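## Task

Pull the spring pin's knob to free the stand's post. Keep hold of the post so it never drops, and never let it come down quickly even while held, since either fails. Lift the post 4 holes higher (15.2 cm) and push the pin back in to lock it there. Take the wooden block out of the tote and set it on the stand's top plate. The tote must finish resting on the work bench, entirely inside its edge. One or both robots may be used. At the end, release everything and back the robots away. No robot may tip over or be left leaning.

## Robot and tools

Robots: two identical Hello Robot Stretch 4 units, r1 and r2. Each has an omni-wheel base, a lift that slides up a mast, a telescoping arm pointing forward from the lift, a wrist with yaw, pitch and roll, and a two-finger gripper. Each carries head cameras (head, head_left, head_right) and a wrist camera; camera names are r1_head_camera, r1_head_left_camera, r1_head_right_camera, r1_wrist_camera and the same with r2. The robot is about 1.6 m tall; the base rim lies within 0.23 m of its origin.

Frames: each robot reports in its own base frame, origin on the floor below the base centre, x forward, y left, z up. hand_pose is the pinch point between the open fingertips, given in that frame; its printed value may be slightly off. The odometry frame is where the base stood at scene start. Because each robot uses its own frames, only images, lidar_m and wrist_depth_mm reveal where the robots are relative to each other.

execute_actions: argument actions is a list holding one action (or empty, which only returns state and images). The action is an object keyed by robot name, r1 and/or r2. Under each name:
- base: exactly one relative move, measured from the base's last reported position, no turning except rotate. translate_m, metres, forward positive, -2 to 2. strafe_m, metres, left positive, -2 to 2. rotate_rad, radians, counter-clockwise positive, -3.2 to 3.2.
- joints: absolute targets by name, each a single number. lift_m 0 to 1.2 m; arm_m extension 0 to 0.55 m; wrist_yaw_rad -1.134 to 4.276 (0 forward, positive left, 3.14 folded back, above 3.4 arm may block); wrist_pitch_rad -1.117 to 4.259 (0 level, 1.57 pointing down); wrist_roll_rad -1.117 to 4.259 (0 fingers level, positive clockwise viewed from behind); gripper_m -0.038 to 0.141 m fingertip gap, negative means fingers pressing together. Joint targets past range are clipped and played; any other bad value or unknown key rejects the whole call.
- pace: slow, default, fast or max (base up to 0.1/0.3/0.4/0.6 m/s and 1/2/3/4 rad/s; slower when lift is high).
- contact_limits: {arm_m: value} from 0 (gentlest) to 0.75, default 0.5; the arm stops on contact beyond it.
- end_of_arm: "enable_torque", sent alone, re-powers wrist or gripper motors that shut off.
All motions in one action start together. Anything left out may keep pushing to its previous target. cameras picks which images come back (omitted or ["all"] means all, [] none). If a result reports a stop, later calls in the same reply are skipped.

wait: seconds 0 to 10; nothing new commanded, returns state and images. zoom_image: camera name and region [x0, y0, x1, y1] in pixels of that camera's latest full image, at most 504 by 504. read_manual: licence texts only. finished_scene: pass the current scene number; ends it irrevocably and reports success, then gives the next task.

Result lines: base_status and joint_status tell how each motion ended: done, off_target (resting away from target, maybe still pushing), contact_stop_at_<key> (hit something; that part goes slack, a slack lift may sink under load), limit_stop_at_<name> (built-in limit; limit_stop_at_tilt means leaning over 6 degrees, lift, arm and wheels slack; limit_stop_at_own_body means self-collision), time_out, torque_fault (wrist/gripper motor went limp; send enable_torque). on_its_own lists what the call did not command; its held at value is the target, not the position. base_odometry counts wheel turns, so slip looks like travel; if turned_by_wheels and turned_by_imu differ by over about 0.1 rad, something was hit. base_tilt in degrees, forward and right positive, with a fixed per-robot offset up to about 1.5. motor_effort is percent of max, peak in brackets, noisy; for wheels positive means turning right. lidar_m: 12 distances in metres, 30-degree sectors starting straight ahead and going counter-clockwise (4th left, 7th behind, 10th right); - means nothing seen or closer than 0.25 m; sees from about 0.15 m up, misses clear objects and thin legs. wrist_depth_mm: 7 by 7 grid of depths 100 to 2000 mm from top left.

Gripping: command a gap smaller than the object; the gripper_m reading and done do not prove a hold, but a firm squeeze shows as a clear gripper effort change. If fingertips jam on a surface below, raise the lift. To unfold the wrist at start, send lift_m 0.4 with wrist_yaw_rad 0.

Avoid: letting the unpinned post fall or lowering it fast; robots pressing on each other (bases touching then driving further is a hard press; nothing in the state reports robot contact); turning or driving with over 1 kg held and arm_m above 0.2, especially at fast paces; strong pushes with a high gripper or high contact limit; wrist torque faults (over about 2 kg in a level gripper, or pressing the gripper into things); dropping the block or pushing the tote off the bench. Base travel can differ between robots by up to about 3 cm per metre, which matters if they share a load. Loose objects may get nudged occasionally. Finish with grippers open and robots moved away.

Each tool is called after "Call:" as name([rows], argument=value, ...), one row to a line, values as JSON.

## Session

Call:
execute_actions(actions=[])

Scene clock: 0.00 s.
r1.base_odometry: x=+0.000 y=+0.000 heading=+0.000 (m, m, rad; r1's odometry frame)
r1.turned_by_wheels: +0.000 (rad since the last result)
r1.turned_by_imu: +0.000 (rad since the last result)
r1.base_tilt: forward=-0.2 right=-0.3 (deg)
r1.lidar_m: 0.82 1.04 2.20 3.61 2.26 1.15 1.14 1.49 5.16 1.36 0.91 0.80
r1.base_status: not commanded
r1.joint_positions: lift_m=+0.172 arm_m=+0.003 wrist_yaw_rad=+3.149 wrist_pitch_rad=+0.007 wrist_roll_rad=+0.001 gripper_m=+0.057
r1.joint_status: not commanded
r1.motor_effort: lift_m=+18 arm_m=+0 wrist_yaw_rad=+1 wrist_pitch_rad=-8 wrist_roll_rad=+1 gripper_m=-3 wheel_0=+0 wheel_1=+0 wheel_2=+0 (%)
r1.hand_pose: x=-0.1157 y=+0.0851 z=+0.3478 quat_wxyz=(-0.004, -0.004, +0.001, +1.000) (m; r1's base frame)
r1.wrist_depth_mm: - 139 240 - - - - / - 114 139 - - - - / - 117 140 - 1863 - - / 143 141 206 - - - - / 217 - - - 1863 - - / 226 1229 196 1281 198 1308 1308 / 228 809 854 110 878 831 904
r2.base_odometry: x=+0.000 y=+0.000 heading=+0.000 (m, m, rad; r2's odometry frame)
r2.turned_by_wheels: +0.000 (rad since the last result)
r2.turned_by_imu: +0.000 (rad since the last result)
r2.base_tilt: forward=+0.1 right=+0.0 (deg)
r2.lidar_m: 3.24 3.49 3.71 0.99 1.00 1.55 2.84 1.36 1.06 1.02 1.15 1.76
r2.base_status: not commanded
r2.joint_positions: lift_m=+0.166 arm_m=+0.001 wrist_yaw_rad=+3.181 wrist_pitch_rad=+0.009 wrist_roll_rad=-0.011 gripper_m=+0.057
r2.joint_status: not commanded
r2.motor_effort: lift_m=+20 arm_m=+0 wrist_yaw_rad=+0 wrist_pitch_rad=-7 wrist_roll_rad=+0 gripper_m=-2 wheel_0=+0 wheel_1=+0 wheel_2=+2 (%)
r2.hand_pose: x=-0.1195 y=+0.0759 z=+0.3413 quat_wxyz=(-0.020, -0.004, -0.006, +1.000) (m; r2's base frame)
r2.wrist_depth_mm: - 142 262 - - - - / - 115 141 - - - - / - 115 141 - - - - / - 133 173 - - - - / 212 1708 - - - - - / 1336 1499 213 1618 214 1576 1576 / 904 891 904 148 917 976 1060
pictures: r1_head_camera, r1_head_left_camera, r1_head_right_camera, r1_wrist_camera, r2_head_camera, r2_head_left_camera, r2_head_right_camera, r2_wrist_camera
Images, in order (width x height): r1_head_camera 420x560, r1_head_left_camera 420x672, r1_head_right_camera 420x672, r1_wrist_camera 616x392, r2_head_camera 420x560, r2_head_left_camera 420x672, r2_head_right_camera 420x672, r2_wrist_camera 616x392.

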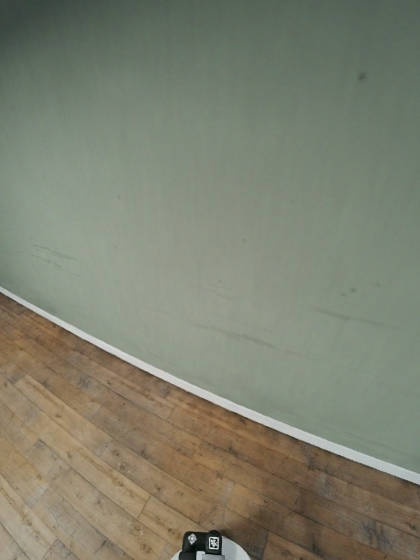

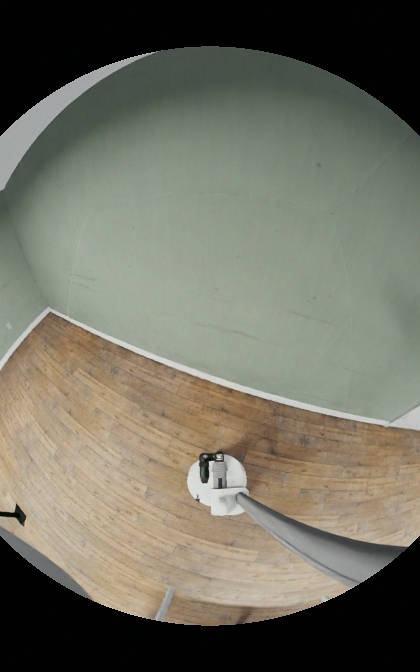

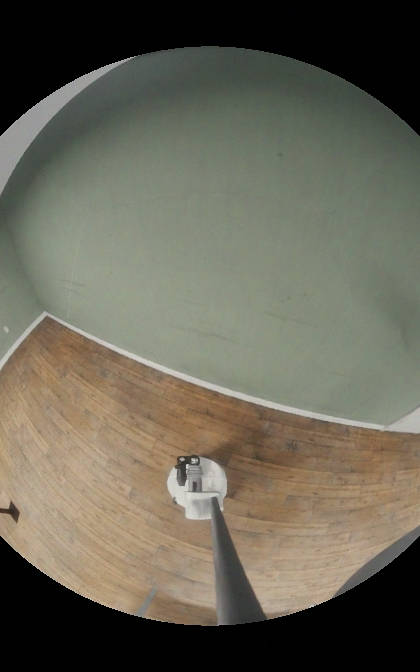

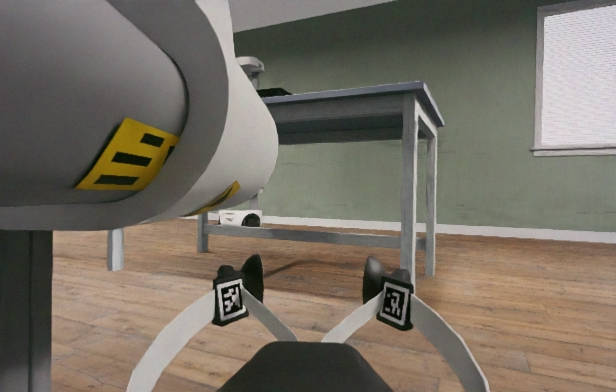

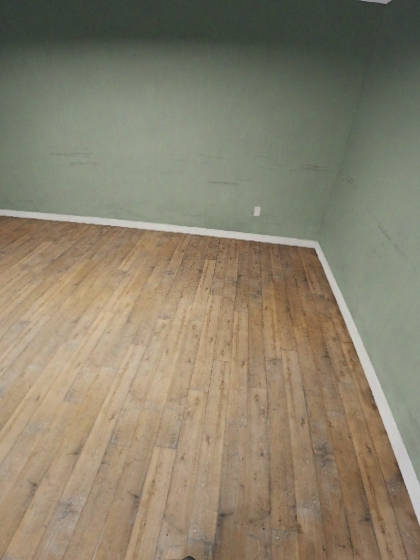

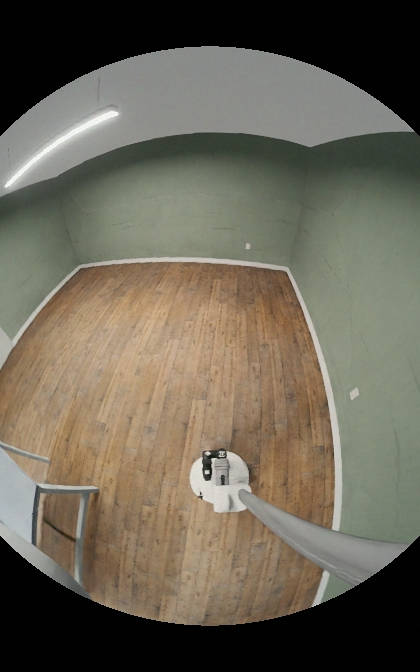

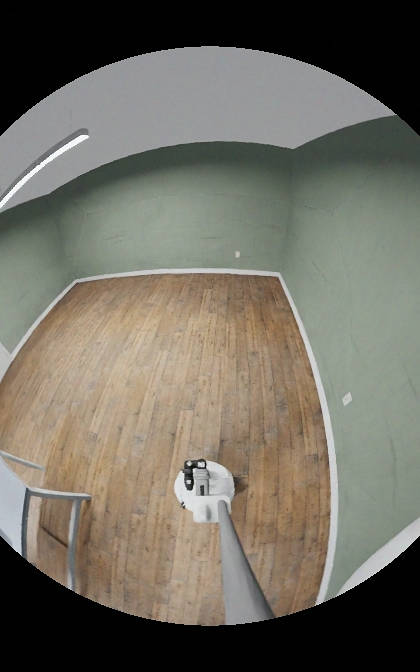

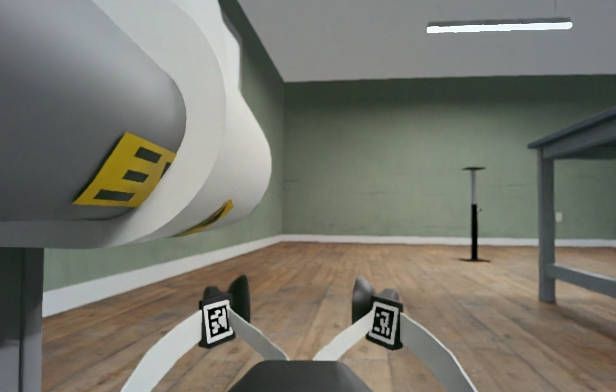

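Call:
execute_actions([
  {"r1":{"base":{"rotate_rad":2.1},"joints":{"lift_m":0.4,"wrist_yaw_rad":0}},"r2":{"base":{"rotate_rad":2.3},"joints":{"lift_m":0.4,"wrist_yaw_rad":0}}},
], cameras=["r1_head_camera","r2_head_camera","r1_wrist_camera","r2_head_left_camera"])

Scene clock: 2.60 s.
r1.base_odometry: x=+0.000 y=+0.000 heading=+2.100 (m, m, rad; r1's odometry frame)
r1.turned_by_wheels: +2.100 (rad since the last result)
r1.turned_by_imu: +2.140 (rad since the last result)
r1.base_tilt: forward=-0.2 right=-0.3 (deg)
r1.lidar_m: 2.24 1.13 1.16 1.51 5.16 1.29 0.89 0.81 0.85 1.10 2.41 3.61
r1.base_status: done
r1.joint_positions: lift_m=+0.400 arm_m=+0.003 wrist_yaw_rad=+0.001 wrist_pitch_rad=+0.007 wrist_roll_rad=+0.001 gripper_m=+0.057
r1.joint_status: all done
r1.motor_effort: lift_m=+22(23) arm_m=-1(1) wrist_yaw_rad=-1(6) wrist_pitch_rad=-7(8) wrist_roll_rad=+1(0) gripper_m=-4(4) wheel_0=-2(6) wheel_1=-1(7) wheel_2=-1(10) (%)
r1.hand_pose: x=+0.4620 y=-0.0873 z=+0.5758 quat_wxyz=(+1.000, +0.001, +0.004, +0.000) (m; r1's base frame)
r1.wrist_depth_mm: - - - - - - - / - - - - - - - / - - - - - - - / - - - - - - - / - - - - - - - / 1808 1863 196 1921 198 - - / 1308 1205 1336 110 1366 1281 1366
r2.base_odometry: x=+0.000 y=+0.000 heading=+2.299 (m, m, rad; r2's odometry frame)
r2.turned_by_wheels: +2.299 (rad since the last result)
r2.turned_by_imu: +2.317 (rad since the last result)
r2.base_tilt: forward=+0.0 right=+0.1 (deg)
r2.lidar_m: 1.13 3.54 1.88 1.16 1.04 1.05 1.31 2.57 3.26 3.98 3.63 0.98
r2.base_status: done
r2.joint_positions: lift_m=+0.400 arm_m=+0.001 wrist_yaw_rad=+0.000 wrist_pitch_rad=+0.009 wrist_roll_rad=-0.011 gripper_m=+0.057
r2.joint_status: all done
r2.motor_effort: lift_m=+24(26) arm_m=+0(0) wrist_yaw_rad=-2(6) wrist_pitch_rad=-7(8) wrist_roll_rad=+0(1) gripper_m=-4(3) wheel_0=-2(8) wheel_1=-2(9) wheel_2=-3(11) (%)
r2.hand_pose: x=+0.4608 y=-0.0873 z=+0.5753 quat_wxyz=(+1.000, -0.006, +0.005, +0.000) (m; r2's base frame)
r2.wrist_depth_mm: - - - - - - - / - - - - - - - / - - - - - - - / - - 1756 1255 1618 788 1118 / - - - - - - - / - - 213 - 214 - - / 1537 1430 1397 148 1430 691 1464
pictures: r1_head_camera, r1_wrist_camera, r2_head_camera, r2_head_left_camera
Images, in order (width x height): r1_head_camera 420x560, r1_wrist_camera 616x392, r2_head_camera 420x560, r2_head_left_camera 420x672.

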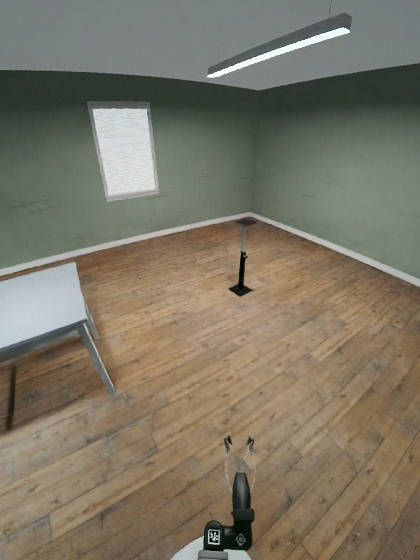

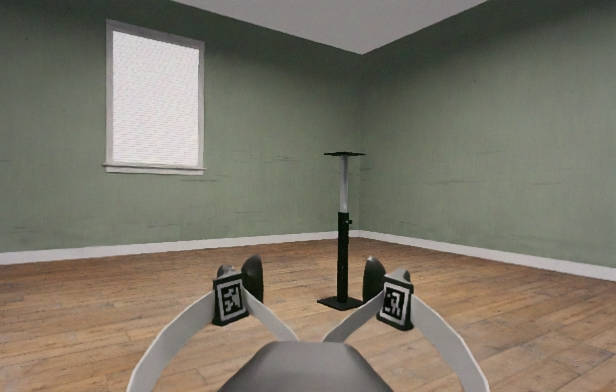

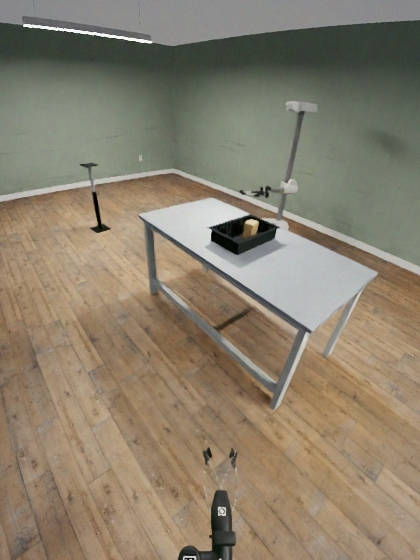

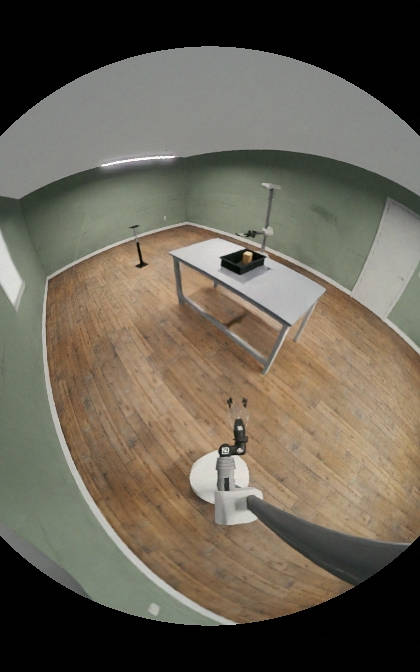

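Call:
execute_actions([
  {"r1":{"base":{"rotate_rad":0.65}},"r2":{"base":{"rotate_rad":-0.9}}},
], cameras=[])

Call:
execute_actions([
  {"r1":{"base":{"strafe_m":-1.5},"joints":{"lift_m":0.3},"pace":"fast"},"r2":{"base":{"strafe_m":1.3},"joints":{"lift_m":1.1,"wrist_pitch_rad":1.0,"gripper_m":0.12},"pace":"fast"}},
], cameras=[])

Call:
execute_actions([
  {"r1":{"base":{"translate_m":0.7},"pace":"fast"},"r2":{"base":{"translate_m":0.6},"pace":"fast"}},
], cameras=["r1_head_camera","r2_head_camera","r1_wrist_camera","r2_wrist_camera"])

Scene clock: 4.80 s.
r1.base_odometry: x=+0.000 y=+0.000 heading=+2.750 (m, m, rad; r1's odometry frame)
r1.turned_by_wheels: +0.650 (rad since the last result)
r1.turned_by_imu: +0.662 (rad since the last result)
r1.base_tilt: forward=-0.2 right=-0.2 (deg)
r1.lidar_m: 1.14 1.21 1.74 2.76 1.13 0.85 0.81 0.85 1.25 3.56 3.76 2.23
r1.base_status: done
r1.joint_positions: lift_m=+0.400 arm_m=+0.003 wrist_yaw_rad=+0.000 wrist_pitch_rad=+0.007 wrist_roll_rad=+0.001 gripper_m=+0.057
r1.joint_status: not commanded
r1.motor_effort: lift_m=+22(22) arm_m=-1(0) wrist_yaw_rad=+0(1) wrist_pitch_rad=-8(8) wrist_roll_rad=+1(1) gripper_m=-4(4) wheel_0=+0(8) wheel_1=+1(5) wheel_2=+1(6) (%)
r1.hand_pose: x=+0.4619 y=-0.0874 z=+0.5759 quat_wxyz=(+1.000, +0.001, +0.004, +0.000) (m; r1's base frame)
r1.wrist_depth_mm: - - - - - - - / - - - - - - - / 1008 991 976 - - - - / - - - - - - - / - - - - - - - / 1661 1661 197 1756 198 - - / 1308 1255 1281 110 1336 1255 1366
r2.base_odometry: x=+0.000 y=+0.000 heading=+1.400 (m, m, rad; r2's odometry frame)
r2.turned_by_wheels: -0.899 (rad since the last result)
r2.turned_by_imu: -0.905 (rad since the last result)
r2.base_tilt: forward=+0.0 right=+0.0 (deg)
r2.lidar_m: 1.57 0.96 1.27 3.55 1.55 1.11 1.04 1.06 1.42 3.23 3.34 3.84
r2.base_status: done
r2.joint_positions: lift_m=+0.400 arm_m=+0.001 wrist_yaw_rad=+0.000 wrist_pitch_rad=+0.009 wrist_roll_rad=-0.011 gripper_m=+0.057
r2.joint_status: not commanded
r2.motor_effort: lift_m=+23(24) arm_m=+0(0) wrist_yaw_rad=-1(1) wrist_pitch_rad=-9(7) wrist_roll_rad=-1(0) gripper_m=-7(3) wheel_0=+4(8) wheel_1=+4(7) wheel_2=+4(10) (%)
r2.hand_pose: x=+0.4607 y=-0.0875 z=+0.5753 quat_wxyz=(+1.000, -0.006, +0.005, +0.000) (m; r2's base frame)
r2.wrist_depth_mm: - - - - - - - / - - - - - - - / - - - - - - - / 750 - - - - - - / - - - - - - - / 1308 - 213 - 214 - - / 1042 1397 1397 148 1430 1537 1576
pictures: none
No camera images: the call's "cameras" was empty. Leave "cameras" out to get every camera's image.

Scene clock: 9.77 s.
r1.base_odometry: x=+0.572 y=+1.387 heading=+2.750 (m, m, rad; r1's odometry frame)
r1.turned_by_wheels: +0.000 (rad since the last result)
r1.turned_by_imu: -0.002 (rad since the last result)
r1.base_tilt: forward=-0.2 right=-0.3 (deg)
r1.lidar_m: 1.59 2.12 1.91 3.03 1.21 0.89 0.88 0.93 1.33 2.04 2.15 3.02
r1.base_status: done
r1.joint_positions: lift_m=+0.300 arm_m=+0.003 wrist_yaw_rad=+0.000 wrist_pitch_rad=+0.007 wrist_roll_rad=+0.001 gripper_m=+0.057
r1.joint_status: all done
r1.motor_effort: lift_m=+14(19) arm_m=+0(1) wrist_yaw_rad=+0(0) wrist_pitch_rad=-7(8) wrist_roll_rad=+2(1) gripper_m=-4(5) wheel_0=-1(13) wheel_1=+0(9) wheel_2=+2(0) (%)
r1.hand_pose: x=+0.4619 y=-0.0874 z=+0.4765 quat_wxyz=(+1.000, +0.001, +0.003, +0.000) (m; r1's base frame)
r1.wrist_depth_mm: - - - - - - - / - - - - - - - / - - - - - - - / - - - - - - - / - - - - - - - / 1576 1618 196 1618 198 1661 1708 / 1098 1042 1098 110 1118 1078 1138
r2.base_odometry: x=-1.281 y=+0.220 heading=+1.400 (m, m, rad; r2's odometry frame)
r2.turned_by_wheels: +0.000 (rad since the last result)
r2.turned_by_imu: -0.003 (rad since the last result)
r2.base_tilt: forward=+0.0 right=+0.0 (deg)
r2.lidar_m: 0.86 0.87 2.35 4.16 1.65 1.17 1.09 1.13 1.52 3.78 4.66 0.90
r2.base_status: done
r2.joint_positions: lift_m=+1.100 arm_m=+0.001 wrist_yaw_rad=+0.000 wrist_pitch_rad=+1.001 wrist_roll_rad=-0.011 gripper_m=+0.120
r2.joint_status: all done
r2.motor_effort: lift_m=+23(24) arm_m=+0(0) wrist_yaw_rad=+0(0) wrist_pitch_rad=-4(8) wrist_roll_rad=-1(0) gripper_m=+0(6) wheel_0=+0(13) wheel_1=-2(15) wheel_2=+0(3) (%)
r2.hand_pose: x=+0.3278 y=-0.0874 z=+1.0349 quat_wxyz=(+0.877, -0.005, +0.480, +0.003) (m; r2's base frame)
r2.wrist_depth_mm: 878 878 891 842 878 917 904 / 778 788 809 820 831 831 842 / 1618 1708 1708 1756 1708 1756 1661 / 1499 1537 1537 1537 1576 1576 1537 / 1366 1336 1366 1397 1397 1397 1430 / 1255 1255 1229 1255 221 1255 1281 / 1138 1118 1160 151 1160 1160 1205
pictures: none
No camera images: the call's "cameras" was empty. Leave "cameras" out to get every camera's image.

Scene clock: 13.07 s.
r1.base_odometry: x=-0.075 y=+1.654 heading=+2.750 (m, m, rad; r1's odometry frame)
r1.turned_by_wheels: +0.000 (rad since the last result)
r1.turned_by_imu: +0.001 (rad since the last result)
r1.base_tilt: forward=-0.2 right=-0.2 (deg)
r1.lidar_m: 0.86 3.31 1.58 1.86 2.19 1.64 1.55 1.68 2.15 2.07 2.20 3.09
r1.base_status: done
r1.joint_positions: lift_m=+0.300 arm_m=+0.003 wrist_yaw_rad=+0.000 wrist_pitch_rad=+0.007 wrist_roll_rad=+0.001 gripper_m=+0.057
r1.joint_status: not commanded
r1.motor_effort: lift_m=+14(14) arm_m=-1(1) wrist_yaw_rad=+0(0) wrist_pitch_rad=-7(8) wrist_roll_rad=+1(1) gripper_m=-3(1) wheel_0=-1(6) wheel_1=+0(4) wheel_2=+0(16) (%)
r1.hand_pose: x=+0.4619 y=-0.0874 z=+0.4765 quat_wxyz=(+1.000, +0.001, +0.003, +0.000) (m; r1's base frame)
r1.wrist_depth_mm: - - - 768 - - - / - - - - - - - / - - - - - - - / - - - - - - - / - - - - - - - / 1537 1618 196 1618 198 1661 1708 / 1098 1025 1138 110 1118 1060 1138
r2.base_odometry: x=-1.180 y=+0.812 heading=+1.401 (m, m, rad; r2's odometry frame)
r2.turned_by_wheels: +0.000 (rad since the last result)
r2.turned_by_imu: +0.001 (rad since the last result)
r2.base_tilt: forward=+0.0 right=+0.0 (deg)
r2.lidar_m: 0.25 0.27 0.36 2.12 2.49 1.82 1.70 1.73 2.36 4.50 0.40 0.29
r2.base_status: done
r2.joint_positions: lift_m=+1.100 arm_m=+0.001 wrist_yaw_rad=+0.000 wrist_pitch_rad=+1.001 wrist_roll_rad=-0.011 gripper_m=+0.120
r2.joint_status: not commanded
r2.motor_effort: lift_m=+23(23) arm_m=+0(0) wrist_yaw_rad=+0(1) wrist_pitch_rad=-4(2) wrist_roll_rad=+0(1) gripper_m=-4(2) wheel_0=+2(7) wheel_1=+2(4) wheel_2=-1(13) (%)
r2.hand_pose: x=+0.3278 y=-0.0874 z=+1.0349 quat_wxyz=(+0.877, -0.005, +0.480, +0.003) (m; r2's base frame)
r2.wrist_depth_mm: - - - - - - - / 750 759 768 707 715 788 788 / 661 668 661 661 615 691 683 / 597 603 591 603 591 615 615 / 539 544 535 521 521 544 554 / 488 484 488 500 220 496 504 / 452 449 452 151 455 455 469
pictures: r1_head_camera, r1_wrist_camera, r2_head_camera, r2_wrist_camera
Images, in order (width x height): r1_head_camera 420x560, r1_wrist_camera 616x392, r2_head_camera 420x560, r2_wrist_camera 616x392.

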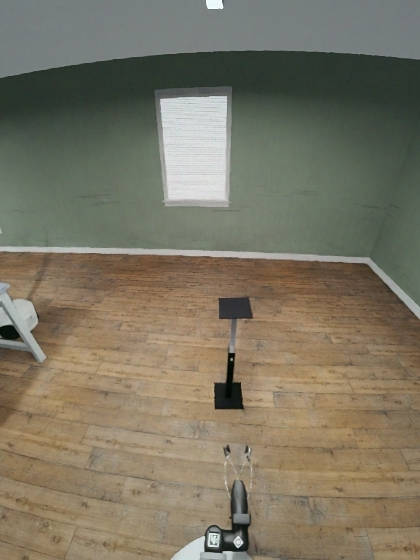

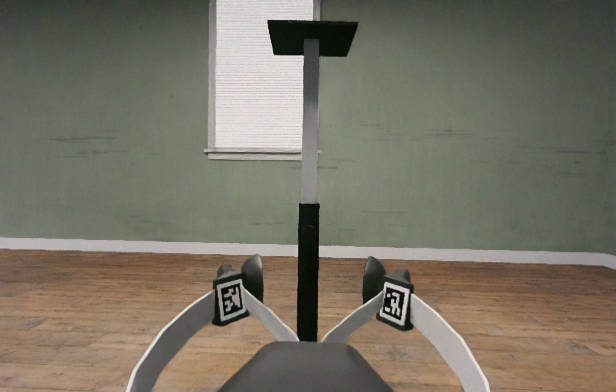

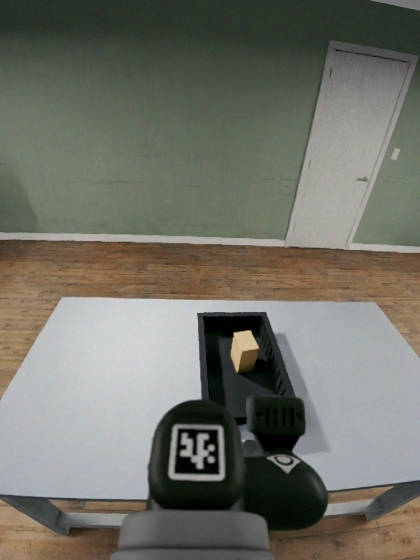

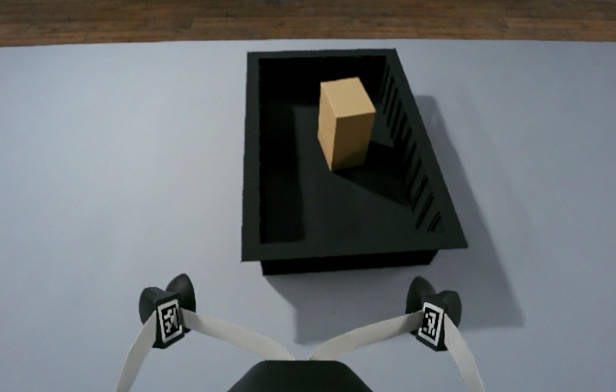

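Call:
execute_actions([
  {"r1":{"joints":{"arm_m":0.3,"lift_m":0.28}},"r2":{"base":{"strafe_m":-0.06},"joints":{"arm_m":0.51,"wrist_pitch_rad":1.57}}},
], cameras=["r1_wrist_camera","r2_wrist_camera"])

Scene clock: 15.90 s.
r1.base_odometry: x=-0.075 y=+1.654 heading=+2.750 (m, m, rad; r1's odometry frame)
r1.turned_by_wheels: +0.000 (rad since the last result)
r1.turned_by_imu: -0.001 (rad since the last result)
r1.base_tilt: forward=-0.2 right=-0.2 (deg)
r1.lidar_m: 0.87 3.28 1.57 1.84 2.18 1.61 1.57 1.67 2.14 2.07 2.17 3.08
r1.base_status: not commanded
r1.joint_positions: lift_m=+0.280 arm_m=+0.299 wrist_yaw_rad=+0.000 wrist_pitch_rad=+0.007 wrist_roll_rad=+0.001 gripper_m=+0.057
r1.joint_status: all done
r1.motor_effort: lift_m=+13(14) arm_m=+6(7) wrist_yaw_rad=+0(0) wrist_pitch_rad=-8(7) wrist_roll_rad=+2(0) gripper_m=-3(5) wheel_0=-1(1) wheel_1=+0(0) wheel_2=+0(1) (%)
r1.hand_pose: x=+0.7583 y=-0.0874 z=+0.4566 quat_wxyz=(+1.000, +0.001, +0.003, +0.000) (m; r1's base frame)
r1.wrist_depth_mm: - - - - - - - / - - - - - - - / - - - - - - - / - - - - - - - / - - - - - - - / 1499 1499 196 1336 198 1618 1576 / 1042 976 1078 110 1078 1025 1078
r2.base_odometry: x=-1.121 y=+0.802 heading=+1.401 (m, m, rad; r2's odometry frame)
r2.turned_by_wheels: +0.000 (rad since the last result)
r2.turned_by_imu: +0.001 (rad since the last result)
r2.base_tilt: forward=+0.0 right=+0.0 (deg)
r2.lidar_m: 0.25 0.28 0.37 2.18 2.52 1.81 1.70 1.72 2.32 4.44 0.40 0.27
r2.base_status: done
r2.joint_positions: lift_m=+1.100 arm_m=+0.509 wrist_yaw_rad=+0.000 wrist_pitch_rad=+1.570 wrist_roll_rad=-0.011 gripper_m=+0.120
r2.joint_status: all done
r2.motor_effort: lift_m=+23(24) arm_m=+8(9) wrist_yaw_rad=-1(0) wrist_pitch_rad=+0(3) wrist_roll_rad=+0(1) gripper_m=-3(2) wheel_0=+3(10) wheel_1=-1(8) wheel_2=+0(0) (%)
r2.hand_pose: x=+0.6797 y=-0.0874 z=+0.9894 quat_wxyz=(+0.707, -0.004, +0.707, +0.004) (m; r2's base frame)
r2.wrist_depth_mm: 455 462 459 462 466 462 469 / 452 455 382 397 377 462 466 / 452 452 452 452 455 459 462 / 445 449 449 449 433 455 459 / 442 442 442 325 449 452 452 / 442 439 442 442 221 452 449 / 436 439 399 151 433 442 445
pictures: r1_wrist_camera, r2_wrist_camera
Images, in order (width x height): r1_wrist_camera 616x392, r2_wrist_camera 616x392.

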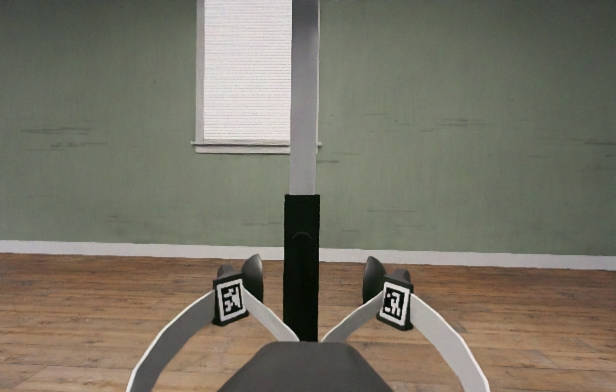

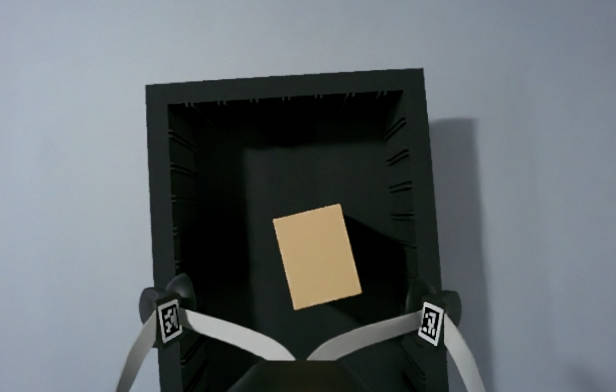

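Call:
execute_actions([
  {"r1":{"base":{"strafe_m":0.015},"joints":{"arm_m":0.39,"gripper_m":0.08}},"r2":{"base":{"strafe_m":-0.012},"joints":{"arm_m":0.52,"wrist_roll_rad":-0.25,"lift_m":0.96,"gripper_m":0.105}}},
], cameras=["r1_wrist_camera","r2_wrist_camera"])

Scene clock: 18.73 s.
r1.base_odometry: x=-0.080 y=+1.640 heading=+2.750 (m, m, rad; r1's odometry frame)
r1.turned_by_wheels: +0.000 (rad since the last result)
r1.turned_by_imu: -0.001 (rad since the last result)
r1.base_tilt: forward=-0.2 right=-0.2 (deg)
r1.lidar_m: 0.88 3.32 1.56 1.86 2.19 1.63 1.58 1.68 2.14 2.08 2.19 3.08
r1.base_status: done
r1.joint_positions: lift_m=+0.280 arm_m=+0.389 wrist_yaw_rad=+0.000 wrist_pitch_rad=+0.007 wrist_roll_rad=+0.001 gripper_m=+0.080
r1.joint_status: all done
r1.motor_effort: lift_m=+13(13) arm_m=+6(7) wrist_yaw_rad=+1(1) wrist_pitch_rad=-8(8) wrist_roll_rad=+1(1) gripper_m=-3(6) wheel_0=+0(8) wheel_1=+0(4) wheel_2=+0(2) (%)
r1.hand_pose: x=+0.8483 y=-0.0874 z=+0.4566 quat_wxyz=(+1.000, +0.001, +0.003, +0.000) (m; r1's base frame)
r1.wrist_depth_mm: - - - - - - - / - - - - - - - / - - - - - - - / - - - - - - - / - - - 327 - - - / 1499 1537 199 330 195 1576 1661 / 1042 991 1060 110 1078 1025 1078
r2.base_odometry: x=-1.109 y=+0.800 heading=+1.401 (m, m, rad; r2's odometry frame)
r2.turned_by_wheels: +0.000 (rad since the last result)
r2.turned_by_imu: +0.000 (rad since the last result)
r2.base_tilt: forward=+0.1 right=+0.0 (deg)
r2.lidar_m: 0.26 0.27 0.38 2.18 2.50 1.80 1.68 1.74 2.34 4.40 0.41 0.26
r2.base_status: done
r2.joint_positions: lift_m=+0.960 arm_m=+0.519 wrist_yaw_rad=+0.000 wrist_pitch_rad=+1.570 wrist_roll_rad=-0.250 gripper_m=+0.105
r2.joint_status: all done
r2.motor_effort: lift_m=+15(21) arm_m=+8(6) wrist_yaw_rad=-2(1) wrist_pitch_rad=+0(1) wrist_roll_rad=-1(4) gripper_m=-1(2) wheel_0=+1(10) wheel_1=-3(10) wheel_2=+0(0) (%)
r2.hand_pose: x=+0.6897 y=-0.0874 z=+0.8501 quat_wxyz=(+0.702, -0.088, +0.701, +0.088) (m; r2's base frame)
r2.wrist_depth_mm: 315 229 238 230 231 324 324 / 314 241 314 312 278 235 322 / 310 256 310 314 314 242 319 / 309 272 309 310 312 234 319 / 264 285 307 190 307 236 315 / 220 266 212 187 200 228 312 / 220 272 303 149 303 222 309
pictures: r1_wrist_camera, r2_wrist_camera
Images, in order (width x height): r1_wrist_camera 616x392, r2_wrist_camera 616x392.

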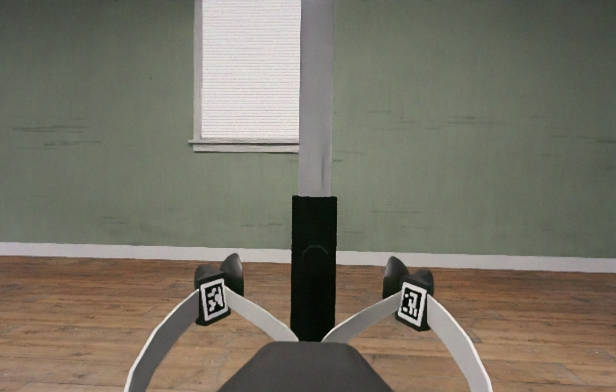

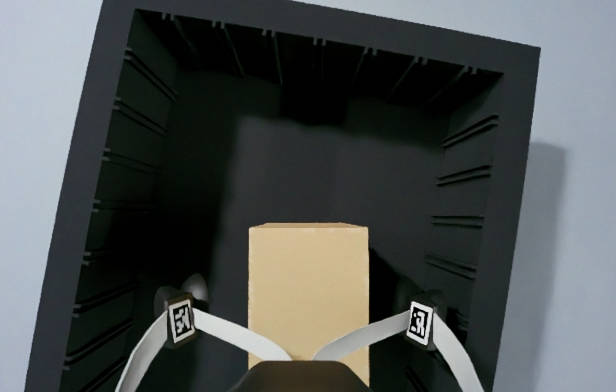

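Call:
execute_actions([
  {"r2":{"joints":{"gripper_m":0.02}}},
], cameras=[])

Call:
execute_actions([
  {"r2":{"joints":{"lift_m":1.12},"base":{"translate_m":-0.05}}},
], cameras=[])

Call:
execute_actions([
  {"r2":{"joints":{"arm_m":0.1,"wrist_roll_rad":0},"base":{"strafe_m":1.4},"pace":"fast"}},
], cameras=[])

Call:
execute_actions([
  {"r2":{"base":{"translate_m":0.5},"pace":"fast"}},
], cameras=[])

Call:
execute_actions([
  {"r2":{"base":{"rotate_rad":1.57}}},
], cameras=["r2_head_camera","r1_head_camera","r2_wrist_camera"])

Scene clock: 20.93 s.
r1.base_odometry: x=-0.080 y=+1.640 heading=+2.750 (m, m, rad; r1's odometry frame)
r1.turned_by_wheels: +0.000 (rad since the last result)
r1.turned_by_imu: +0.000 (rad since the last result)
r1.base_tilt: forward=-0.2 right=-0.2 (deg)
r1.lidar_m: 0.87 3.30 1.55 1.86 2.17 1.63 1.57 1.65 2.16 2.09 2.21 3.10
r1.base_status: not commanded
r1.joint_positions: lift_m=+0.280 arm_m=+0.389 wrist_yaw_rad=+0.000 wrist_pitch_rad=+0.007 wrist_roll_rad=+0.001 gripper_m=+0.080
r1.joint_status: not commanded
r1.motor_effort: lift_m=+13(13) arm_m=+6(6) wrist_yaw_rad=+1(1) wrist_pitch_rad=-8(7) wrist_roll_rad=+0(0) gripper_m=-3(5) wheel_0=-1(0) wheel_1=+0(0) wheel_2=+0(0) (%)
r1.hand_pose: x=+0.8483 y=-0.0874 z=+0.4566 quat_wxyz=(+1.000, +0.001, +0.003, +0.000) (m; r1's base frame)
r1.wrist_depth_mm: - - - - - - - / - - - - - - - / - - - - - - - / - - - - - - - / - - - 329 - - - / 1499 1537 199 330 196 1618 1618 / 1060 991 1078 110 1078 1042 1118
r2.base_odometry: x=-1.109 y=+0.800 heading=+1.401 (m, m, rad; r2's odometry frame)
r2.turned_by_wheels: +0.000 (rad since the last result)
r2.turned_by_imu: +0.000 (rad since the last result)
r2.base_tilt: forward=+0.0 right=+0.0 (deg)
r2.lidar_m: 0.26 0.29 0.39 2.19 2.50 1.78 1.68 1.73 2.34 4.43 0.40 0.30
r2.base_status: not commanded
r2.joint_positions: lift_m=+0.960 arm_m=+0.519 wrist_yaw_rad=+0.000 wrist_pitch_rad=+1.570 wrist_roll_rad=-0.250 gripper_m=+0.020
r2.joint_status: all done
r2.motor_effort: lift_m=+16(15) arm_m=+8(8) wrist_yaw_rad=-1(0) wrist_pitch_rad=+0(0) wrist_roll_rad=-2(1) gripper_m=-22(25) wheel_0=+1(2) wheel_1=-3(3) wheel_2=+0(0) (%)
r2.hand_pose: x=+0.6897 y=-0.0874 z=+0.8501 quat_wxyz=(+0.702, -0.088, +0.701, +0.088) (m; r2's base frame)
r2.wrist_depth_mm: 317 228 238 230 230 324 324 / 312 241 314 315 279 235 320 / 310 256 312 312 312 242 319 / 309 271 309 310 310 235 314 / 221 283 306 180 309 236 315 / 221 285 185 177 193 234 312 / 219 246 301 174 282 220 309
pictures: none
No camera images: the call's "cameras" was empty. Leave "cameras" out to get every camera's image.

Scene clock: 22.67 s.
r1.base_odometry: x=-0.080 y=+1.640 heading=+2.750 (m, m, rad; r1's odometry frame)
r1.turned_by_wheels: +0.000 (rad since the last result)
r1.turned_by_imu: +0.000 (rad since the last result)
r1.base_tilt: forward=-0.2 right=-0.3 (deg)
r1.lidar_m: 0.87 3.29 1.56 1.88 2.17 1.61 1.58 1.67 2.13 2.08 2.20 3.08
r1.base_status: not commanded
r1.joint_positions: lift_m=+0.280 arm_m=+0.389 wrist_yaw_rad=+0.000 wrist_pitch_rad=+0.007 wrist_roll_rad=+0.001 gripper_m=+0.080
r1.joint_status: not commanded
r1.motor_effort: lift_m=+13(13) arm_m=+6(6) wrist_yaw_rad=+1(0) wrist_pitch_rad=-7(7) wrist_roll_rad=+0(0) gripper_m=-5(4) wheel_0=+0(0) wheel_1=+0(0) wheel_2=+0(0) (%)
r1.hand_pose: x=+0.8483 y=-0.0874 z=+0.4566 quat_wxyz=(+1.000, +0.001, +0.003, +0.000) (m; r1's base frame)
r1.wrist_depth_mm: - - - - - - - / - - - - - - - / - - - - - - - / - - - - - - - / - - - 327 - - - / 1499 1499 199 330 196 1618 1618 / 1042 1008 1060 110 1098 1025 1098
r2.base_odometry: x=-1.117 y=+0.750 heading=+1.400 (m, m, rad; r2's odometry frame)
r2.turned_by_wheels: +0.000 (rad since the last result)
r2.turned_by_imu: +0.000 (rad since the last result)
r2.base_tilt: forward=+0.0 right=-0.1 (deg)
r2.lidar_m: 0.30 0.30 0.47 2.22 2.47 1.75 1.62 1.72 2.25 4.44 0.49 0.34
r2.base_status: done
r2.joint_positions: lift_m=+1.120 arm_m=+0.519 wrist_yaw_rad=+0.000 wrist_pitch_rad=+1.570 wrist_roll_rad=-0.250 gripper_m=+0.020
r2.joint_status: all done
r2.motor_effort: lift_m=+25(26) arm_m=+8(8) wrist_yaw_rad=-1(1) wrist_pitch_rad=-1(2) wrist_roll_rad=-1(1) gripper_m=-21(19) wheel_0=-3(6) wheel_1=-3(5) wheel_2=+3(13) (%)
r2.hand_pose: x=+0.6897 y=-0.0874 z=+1.0093 quat_wxyz=(+0.702, -0.088, +0.701, +0.088) (m; r2's base frame)
r2.wrist_depth_mm: 477 477 480 480 488 484 492 / 473 477 445 455 404 480 484 / 469 473 469 473 473 480 480 / 466 466 466 469 473 477 477 / 462 462 449 180 430 469 473 / 459 459 185 177 192 469 469 / 455 373 436 174 377 459 466
pictures: none
No camera images: the call's "cameras" was empty. Leave "cameras" out to get every camera's image.

Scene clock: 28.30 s.
r1.base_odometry: x=-0.080 y=+1.640 heading=+2.750 (m, m, rad; r1's odometry frame)
r1.turned_by_wheels: +0.000 (rad since the last result)
r1.turned_by_imu: -0.001 (rad since the last result)
r1.base_tilt: forward=-0.2 right=-0.2 (deg)
r1.lidar_m: 0.86 1.34 1.57 1.85 2.19 1.65 1.56 1.69 2.17 2.09 2.17 3.12
r1.base_status: not commanded
r1.joint_positions: lift_m=+0.280 arm_m=+0.389 wrist_yaw_rad=+0.000 wrist_pitch_rad=+0.007 wrist_roll_rad=+0.001 gripper_m=+0.080
r1.joint_status: not commanded
r1.motor_effort: lift_m=+13(13) arm_m=+6(6) wrist_yaw_rad=+1(1) wrist_pitch_rad=-7(7) wrist_roll_rad=+0(1) gripper_m=-2(2) wheel_0=-1(0) wheel_1=+0(0) wheel_2=+0(0) (%)
r1.hand_pose: x=+0.8483 y=-0.0874 z=+0.4566 quat_wxyz=(+1.000, +0.001, +0.003, +0.000) (m; r1's base frame)
r1.wrist_depth_mm: - - - - - - - / - - - - - - - / - - - - - - - / - - - - - - - / - - - 332 - - - / 960 1499 199 332 196 1618 1618 / 854 991 1060 110 1078 1042 1118
r2.base_odometry: x=-2.497 y=+0.988 heading=+1.400 (m, m, rad; r2's odometry frame)
r2.turned_by_wheels: +0.000 (rad since the last result)
r2.turned_by_imu: -0.003 (rad since the last result)
r2.base_tilt: forward=+0.0 right=-0.1 (deg)
r2.lidar_m: 3.00 1.14 0.82 2.86 2.56 1.77 1.69 1.74 2.34 1.31 0.75 0.98
r2.base_status: done
r2.joint_positions: lift_m=+1.120 arm_m=+0.101 wrist_yaw_rad=+0.000 wrist_pitch_rad=+1.570 wrist_roll_rad=+0.000 gripper_m=+0.020
r2.joint_status: all done
r2.motor_effort: lift_m=+24(25) arm_m=-8(10) wrist_yaw_rad=+0(1) wrist_pitch_rad=-1(2) wrist_roll_rad=+1(6) gripper_m=-22(21) wheel_0=-2(12) wheel_1=+2(13) wheel_2=+0(3) (%)
r2.hand_pose: x=+0.2725 y=-0.0874 z=+1.0093 quat_wxyz=(+0.707, +0.000, +0.707, +0.000) (m; r2's base frame)
r2.wrist_depth_mm: 1255 1229 1255 1255 1255 1255 1281 / 1229 1229 1255 1255 1281 1255 1281 / 1255 1255 1255 1229 1255 1255 1281 / 1205 1229 1205 1229 1229 1255 1229 / 1205 1229 1229 180 1229 1229 1229 / 1205 1205 185 177 191 1229 1255 / 1182 1205 1008 174 1205 1205 1229
pictures: none
No camera images: the call's "cameras" was empty. Leave "cameras" out to get every camera's image.

Scene clock: 31.33 s.
r1.base_odometry: x=-0.080 y=+1.640 heading=+2.750 (m, m, rad; r1's odometry frame)
r1.turned_by_wheels: +0.000 (rad since the last result)
r1.turned_by_imu: -0.001 (rad since the last result)
r1.base_tilt: forward=-0.1 right=-0.2 (deg)
r1.lidar_m: 0.85 1.00 1.00 1.85 2.17 1.62 1.58 1.66 2.16 2.09 2.19 3.10
r1.base_status: not commanded
r1.joint_positions: lift_m=+0.280 arm_m=+0.389 wrist_yaw_rad=+0.000 wrist_pitch_rad=+0.007 wrist_roll_rad=+0.001 gripper_m=+0.080
r1.joint_status: not commanded
r1.motor_effort: lift_m=+13(13) arm_m=+6(6) wrist_yaw_rad=+0(0) wrist_pitch_rad=-7(7) wrist_roll_rad=+1(1) gripper_m=-2(4) wheel_0=+0(0) wheel_1=+0(0) wheel_2=+0(0) (%)
r1.hand_pose: x=+0.8483 y=-0.0874 z=+0.4566 quat_wxyz=(+1.000, +0.001, +0.003, +0.000) (m; r1's base frame)
r1.wrist_depth_mm: - - - - - - - / - - - - - - - / - - - - - - - / - - - - - - - / - - - 330 - - - / 1499 1499 199 330 195 1618 1576 / 1042 991 1060 110 1078 1025 1118
r2.base_odometry: x=-2.412 y=+1.481 heading=+1.400 (m, m, rad; r2's odometry frame)
r2.turned_by_wheels: +0.000 (rad since the last result)
r2.turned_by_imu: +0.001 (rad since the last result)
r2.base_tilt: forward=+0.1 right=+0.1 (deg)
r2.lidar_m: 2.49 0.99 0.82 0.73 2.99 2.33 2.20 2.26 3.04 0.68 0.71 2.64
r2.base_status: done
r2.joint_positions: lift_m=+1.120 arm_m=+0.101 wrist_yaw_rad=+0.000 wrist_pitch_rad=+1.570 wrist_roll_rad=+0.000 gripper_m=+0.020
r2.joint_status: not commanded
r2.motor_effort: lift_m=+25(24) arm_m=-8(8) wrist_yaw_rad=-1(0) wrist_pitch_rad=-1(1) wrist_roll_rad=+0(1) gripper_m=-18(19) wheel_0=+2(8) wheel_1=+4(6) wheel_2=-3(14) (%)
r2.hand_pose: x=+0.2725 y=-0.0874 z=+1.0093 quat_wxyz=(+0.707, +0.000, +0.707, +0.000) (m; r2's base frame)
r2.wrist_depth_mm: 1060 1255 1281 1281 1308 1281 1281 / 1182 1255 1255 1255 1255 1255 1281 / 1229 1229 1255 1255 1255 1229 1229 / 1229 1229 1255 1229 1255 1255 1281 / 1205 1205 1229 180 1229 1255 1255 / 1182 1182 185 176 193 1229 1229 / 1182 1229 991 174 1205 1229 1229
pictures: none
No camera images: the call's "cameras" was empty. Leave "cameras" out to get every camera's image.

Scene clock: 33.87 s.
r1.base_odometry: x=-0.080 y=+1.640 heading=+2.750 (m, m, rad; r1's odometry frame)
r1.turned_by_wheels: +0.000 (rad since the last result)
r1.turned_by_imu: -0.001 (rad since the last result)
r1.base_tilt: forward=-0.2 right=-0.3 (deg)
r1.lidar_m: 0.88 0.91 1.09 1.88 2.19 1.64 1.56 1.69 2.16 2.09 2.19 3.10
r1.base_status: not commanded
r1.joint_positions: lift_m=+0.280 arm_m=+0.389 wrist_yaw_rad=+0.000 wrist_pitch_rad=+0.007 wrist_roll_rad=+0.001 gripper_m=+0.080
r1.joint_status: not commanded
r1.motor_effort: lift_m=+13(13) arm_m=+6(6) wrist_yaw_rad=+1(1) wrist_pitch_rad=-7(8) wrist_roll_rad=+1(2) gripper_m=-5(4) wheel_0=-1(0) wheel_1=+0(0) wheel_2=+0(0) (%)
r1.hand_pose: x=+0.8483 y=-0.0874 z=+0.4566 quat_wxyz=(+1.000, +0.001, +0.003, +0.000) (m; r1's base frame)
r1.wrist_depth_mm: - - - - - - - / - - - - - - - / - - - - - - - / - - - - - - - / - - - 330 - - - / 1499 1537 200 330 195 1618 1618 / 1060 991 1098 110 1078 1025 1098
r2.base_odometry: x=-2.412 y=+1.481 heading=+2.970 (m, m, rad; r2's odometry frame)
r2.turned_by_wheels: +1.569 (rad since the last result)
r2.turned_by_imu: +1.581 (rad since the last result)
r2.base_tilt: forward=+0.1 right=+0.0 (deg)
r2.lidar_m: 0.76 2.95 2.29 2.16 2.29 3.04 0.69 0.72 2.65 2.50 1.00 0.82
r2.base_status: done
r2.joint_positions: lift_m=+1.120 arm_m=+0.101 wrist_yaw_rad=+0.000 wrist_pitch_rad=+1.570 wrist_roll_rad=+0.000 gripper_m=+0.020
r2.joint_status: not commanded
r2.motor_effort: lift_m=+24(24) arm_m=-8(8) wrist_yaw_rad=+0(0) wrist_pitch_rad=+0(2) wrist_roll_rad=+0(1) gripper_m=-21(21) wheel_0=-4(7) wheel_1=-2(8) wheel_2=-6(9) (%)
r2.hand_pose: x=+0.2726 y=-0.0874 z=+1.0093 quat_wxyz=(+0.707, +0.000, +0.707, +0.000) (m; r2's base frame)
r2.wrist_depth_mm: 1255 1255 1255 1281 1255 1255 1042 / 1255 1229 1255 1255 1281 1255 1042 / 1229 1229 1229 1255 1229 1255 1281 / 1205 1229 1229 1229 1255 1255 1255 / 1229 1229 1229 180 1229 1229 1255 / 1182 1205 185 177 192 1229 1229 / 1205 1182 1008 174 1205 1205 1229
pictures: r1_head_camera, r2_head_camera, r2_wrist_camera
Images, in order (width x height): r1_head_camera 420x560, r2_head_camera 420x560, r2_wrist_camera 616x392.

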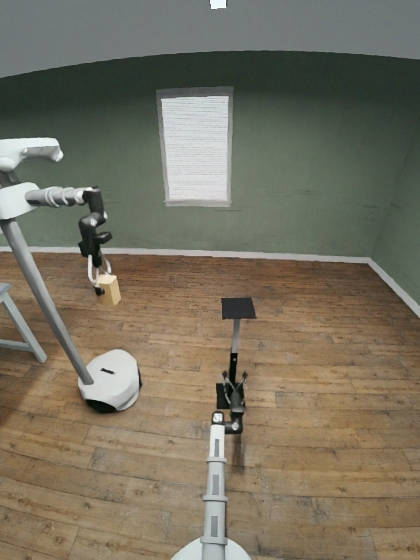

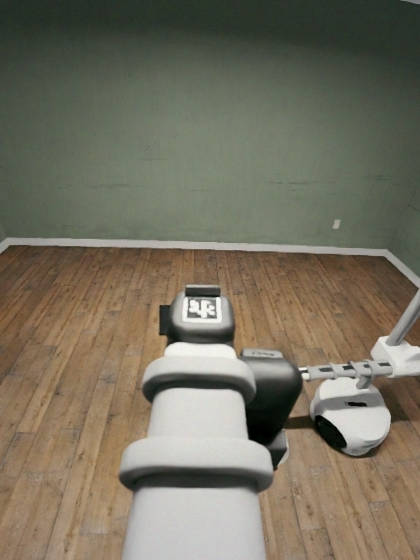

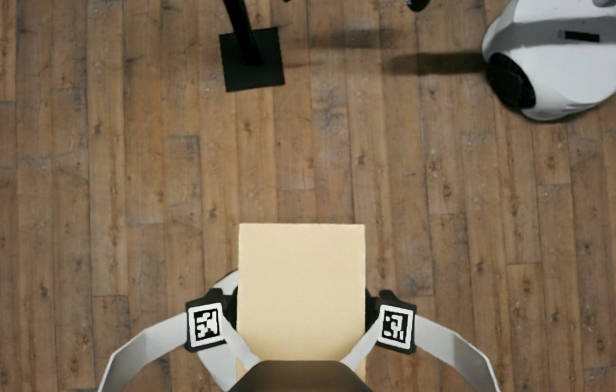

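Stand about 0.19 left of hand, x≈0.82.

Call:
execute_actions([
  {"r2":{"base":{"strafe_m":0.19},"joints":{"arm_m":0.45}}},
], cameras=[])

Call:
execute_actions([
  {"r2":{"base":{"translate_m":0.12}}},
], cameras=["r1_head_camera","r2_wrist_camera"])

Scene clock: 36.17 s.
r1.base_odometry: x=-0.080 y=+1.640 heading=+2.750 (m, m, rad; r1's odometry frame)
r1.turned_by_wheels: +0.000 (rad since the last result)
r1.turned_by_imu: +0.000 (rad since the last result)
r1.base_tilt: forward=-0.2 right=-0.3 (deg)
r1.lidar_m: 0.86 1.11 1.56 1.87 2.18 1.64 1.57 1.68 2.16 2.08 2.19 3.11
r1.base_status: not commanded
r1.joint_positions: lift_m=+0.280 arm_m=+0.389 wrist_yaw_rad=+0.000 wrist_pitch_rad=+0.007 wrist_roll_rad=+0.001 gripper_m=+0.080
r1.joint_status: not commanded
r1.motor_effort: lift_m=+13(13) arm_m=+6(6) wrist_yaw_rad=+1(0) wrist_pitch_rad=-7(7) wrist_roll_rad=+1(1) gripper_m=-4(3) wheel_0=+0(0) wheel_1=+0(0) wheel_2=+0(0) (%)
r1.hand_pose: x=+0.8483 y=-0.0874 z=+0.4566 quat_wxyz=(+1.000, +0.001, +0.003, +0.000) (m; r1's base frame)
r1.wrist_depth_mm: - - - - - - - / - - - - - - - / - - - - - - - / - - - - - - - / - - - 329 - - - / 1537 1537 200 329 196 1618 1661 / 1060 991 1060 110 1078 1025 1098
r2.base_odometry: x=-2.445 y=+1.293 heading=+2.970 (m, m, rad; r2's odometry frame)
r2.turned_by_wheels: +0.000 (rad since the last result)
r2.turned_by_imu: +0.000 (rad since the last result)
r2.base_tilt: forward=+0.1 right=+0.0 (deg)
r2.lidar_m: 0.60 2.95 2.07 1.97 2.06 2.78 0.70 0.73 0.96 2.68 1.09 0.81
r2.base_status: done
r2.joint_positions: lift_m=+1.120 arm_m=+0.449 wrist_yaw_rad=+0.000 wrist_pitch_rad=+1.570 wrist_roll_rad=+0.000 gripper_m=+0.020
r2.joint_status: all done
r2.motor_effort: lift_m=+24(24) arm_m=+8(9) wrist_yaw_rad=-1(1) wrist_pitch_rad=+0(2) wrist_roll_rad=+1(0) gripper_m=-21(22) wheel_0=+0(11) wheel_1=+0(9) wheel_2=+0(4) (%)
r2.hand_pose: x=+0.6197 y=-0.0874 z=+1.0093 quat_wxyz=(+0.707, +0.000, +0.707, +0.000) (m; r2's base frame)
r2.wrist_depth_mm: 1255 1255 1229 413 1255 1255 1281 / 1205 1255 1229 410 415 1255 1281 / 1229 1205 1229 1098 1255 778 1042 / 1229 1229 1229 1229 1255 1229 1205 / 1229 1205 1205 180 1229 1229 1255 / 1205 1205 185 177 193 1255 1255 / 1205 1205 1182 174 1205 1205 1229
pictures: none
No camera images: the call's "cameras" was empty. Leave "cameras" out to get every camera's image.

Scene clock: 37.83 s.
r1.base_odometry: x=-0.080 y=+1.640 heading=+2.750 (m, m, rad; r1's odometry frame)
r1.turned_by_wheels: +0.000 (rad since the last result)
r1.turned_by_imu: +0.000 (rad since the last result)
r1.base_tilt: forward=-0.2 right=-0.2 (deg)
r1.lidar_m: 0.87 1.08 1.56 1.85 2.17 1.61 1.59 1.68 2.15 2.10 2.20 3.10
r1.base_status: not commanded
r1.joint_positions: lift_m=+0.280 arm_m=+0.389 wrist_yaw_rad=+0.000 wrist_pitch_rad=+0.007 wrist_roll_rad=+0.001 gripper_m=+0.080
r1.joint_status: not commanded
r1.motor_effort: lift_m=+13(13) arm_m=+6(6) wrist_yaw_rad=+1(0) wrist_pitch_rad=-7(7) wrist_roll_rad=+0(1) gripper_m=-2(2) wheel_0=+0(0) wheel_1=+0(0) wheel_2=+0(0) (%)
r1.hand_pose: x=+0.8483 y=-0.0874 z=+0.4566 quat_wxyz=(+1.000, +0.001, +0.003, +0.000) (m; r1's base frame)
r1.wrist_depth_mm: - - - - - - - / - - - - - - - / - - - - - - - / - - - - - - - / - - - 329 - - - / 1537 1537 200 329 195 1576 1618 / 1060 991 1042 110 1098 1025 1098
r2.base_odometry: x=-2.563 y=+1.314 heading=+2.970 (m, m, rad; r2's odometry frame)
r2.turned_by_wheels: +0.000 (rad since the last result)
r2.turned_by_imu: +0.001 (rad since the last result)
r2.base_tilt: forward=+0.0 right=+0.0 (deg)
r2.lidar_m: 0.58 2.83 2.08 1.97 2.08 2.78 0.82 0.88 2.84 2.69 0.93 0.69
r2.base_status: done
r2.joint_positions: lift_m=+1.120 arm_m=+0.449 wrist_yaw_rad=+0.000 wrist_pitch_rad=+1.570 wrist_roll_rad=+0.000 gripper_m=+0.020
r2.joint_status: not commanded
r2.motor_effort: lift_m=+25(25) arm_m=+8(8) wrist_yaw_rad=-1(1) wrist_pitch_rad=-1(2) wrist_roll_rad=+1(1) gripper_m=-21(23) wheel_0=+2(9) wheel_1=+3(8) wheel_2=-2(12) (%)
r2.hand_pose: x=+0.6198 y=-0.0874 z=+1.0093 quat_wxyz=(+0.707, +0.000, +0.707, +0.000) (m; r2's base frame)
r2.wrist_depth_mm: 1229 1229 1281 1255 1255 1281 1281 / 1255 1255 1255 1255 1255 1255 1255 / 1205 1205 1255 407 407 1255 1255 / 1182 1229 1229 404 404 778 691 / 1229 1205 1205 180 1229 1229 1205 / 1205 1229 185 177 193 1205 1229 / 1205 1182 1205 174 1182 1205 1229
pictures: r1_head_camera, r2_wrist_camera
Images, in order (width x height): r1_head_camera 420x560, r2_wrist_camera 616x392.

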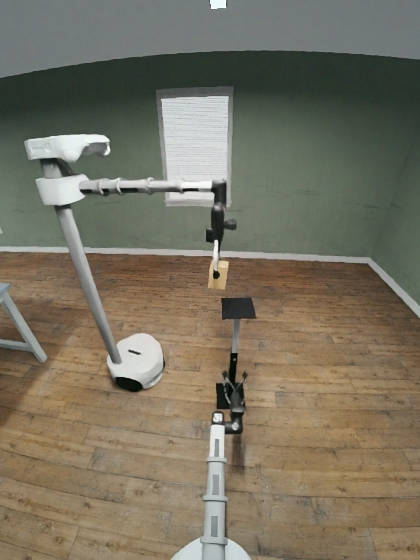

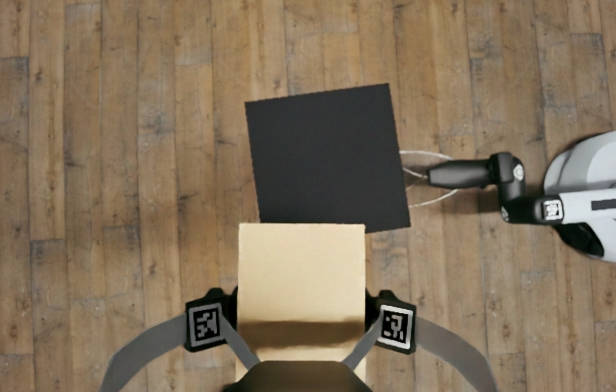

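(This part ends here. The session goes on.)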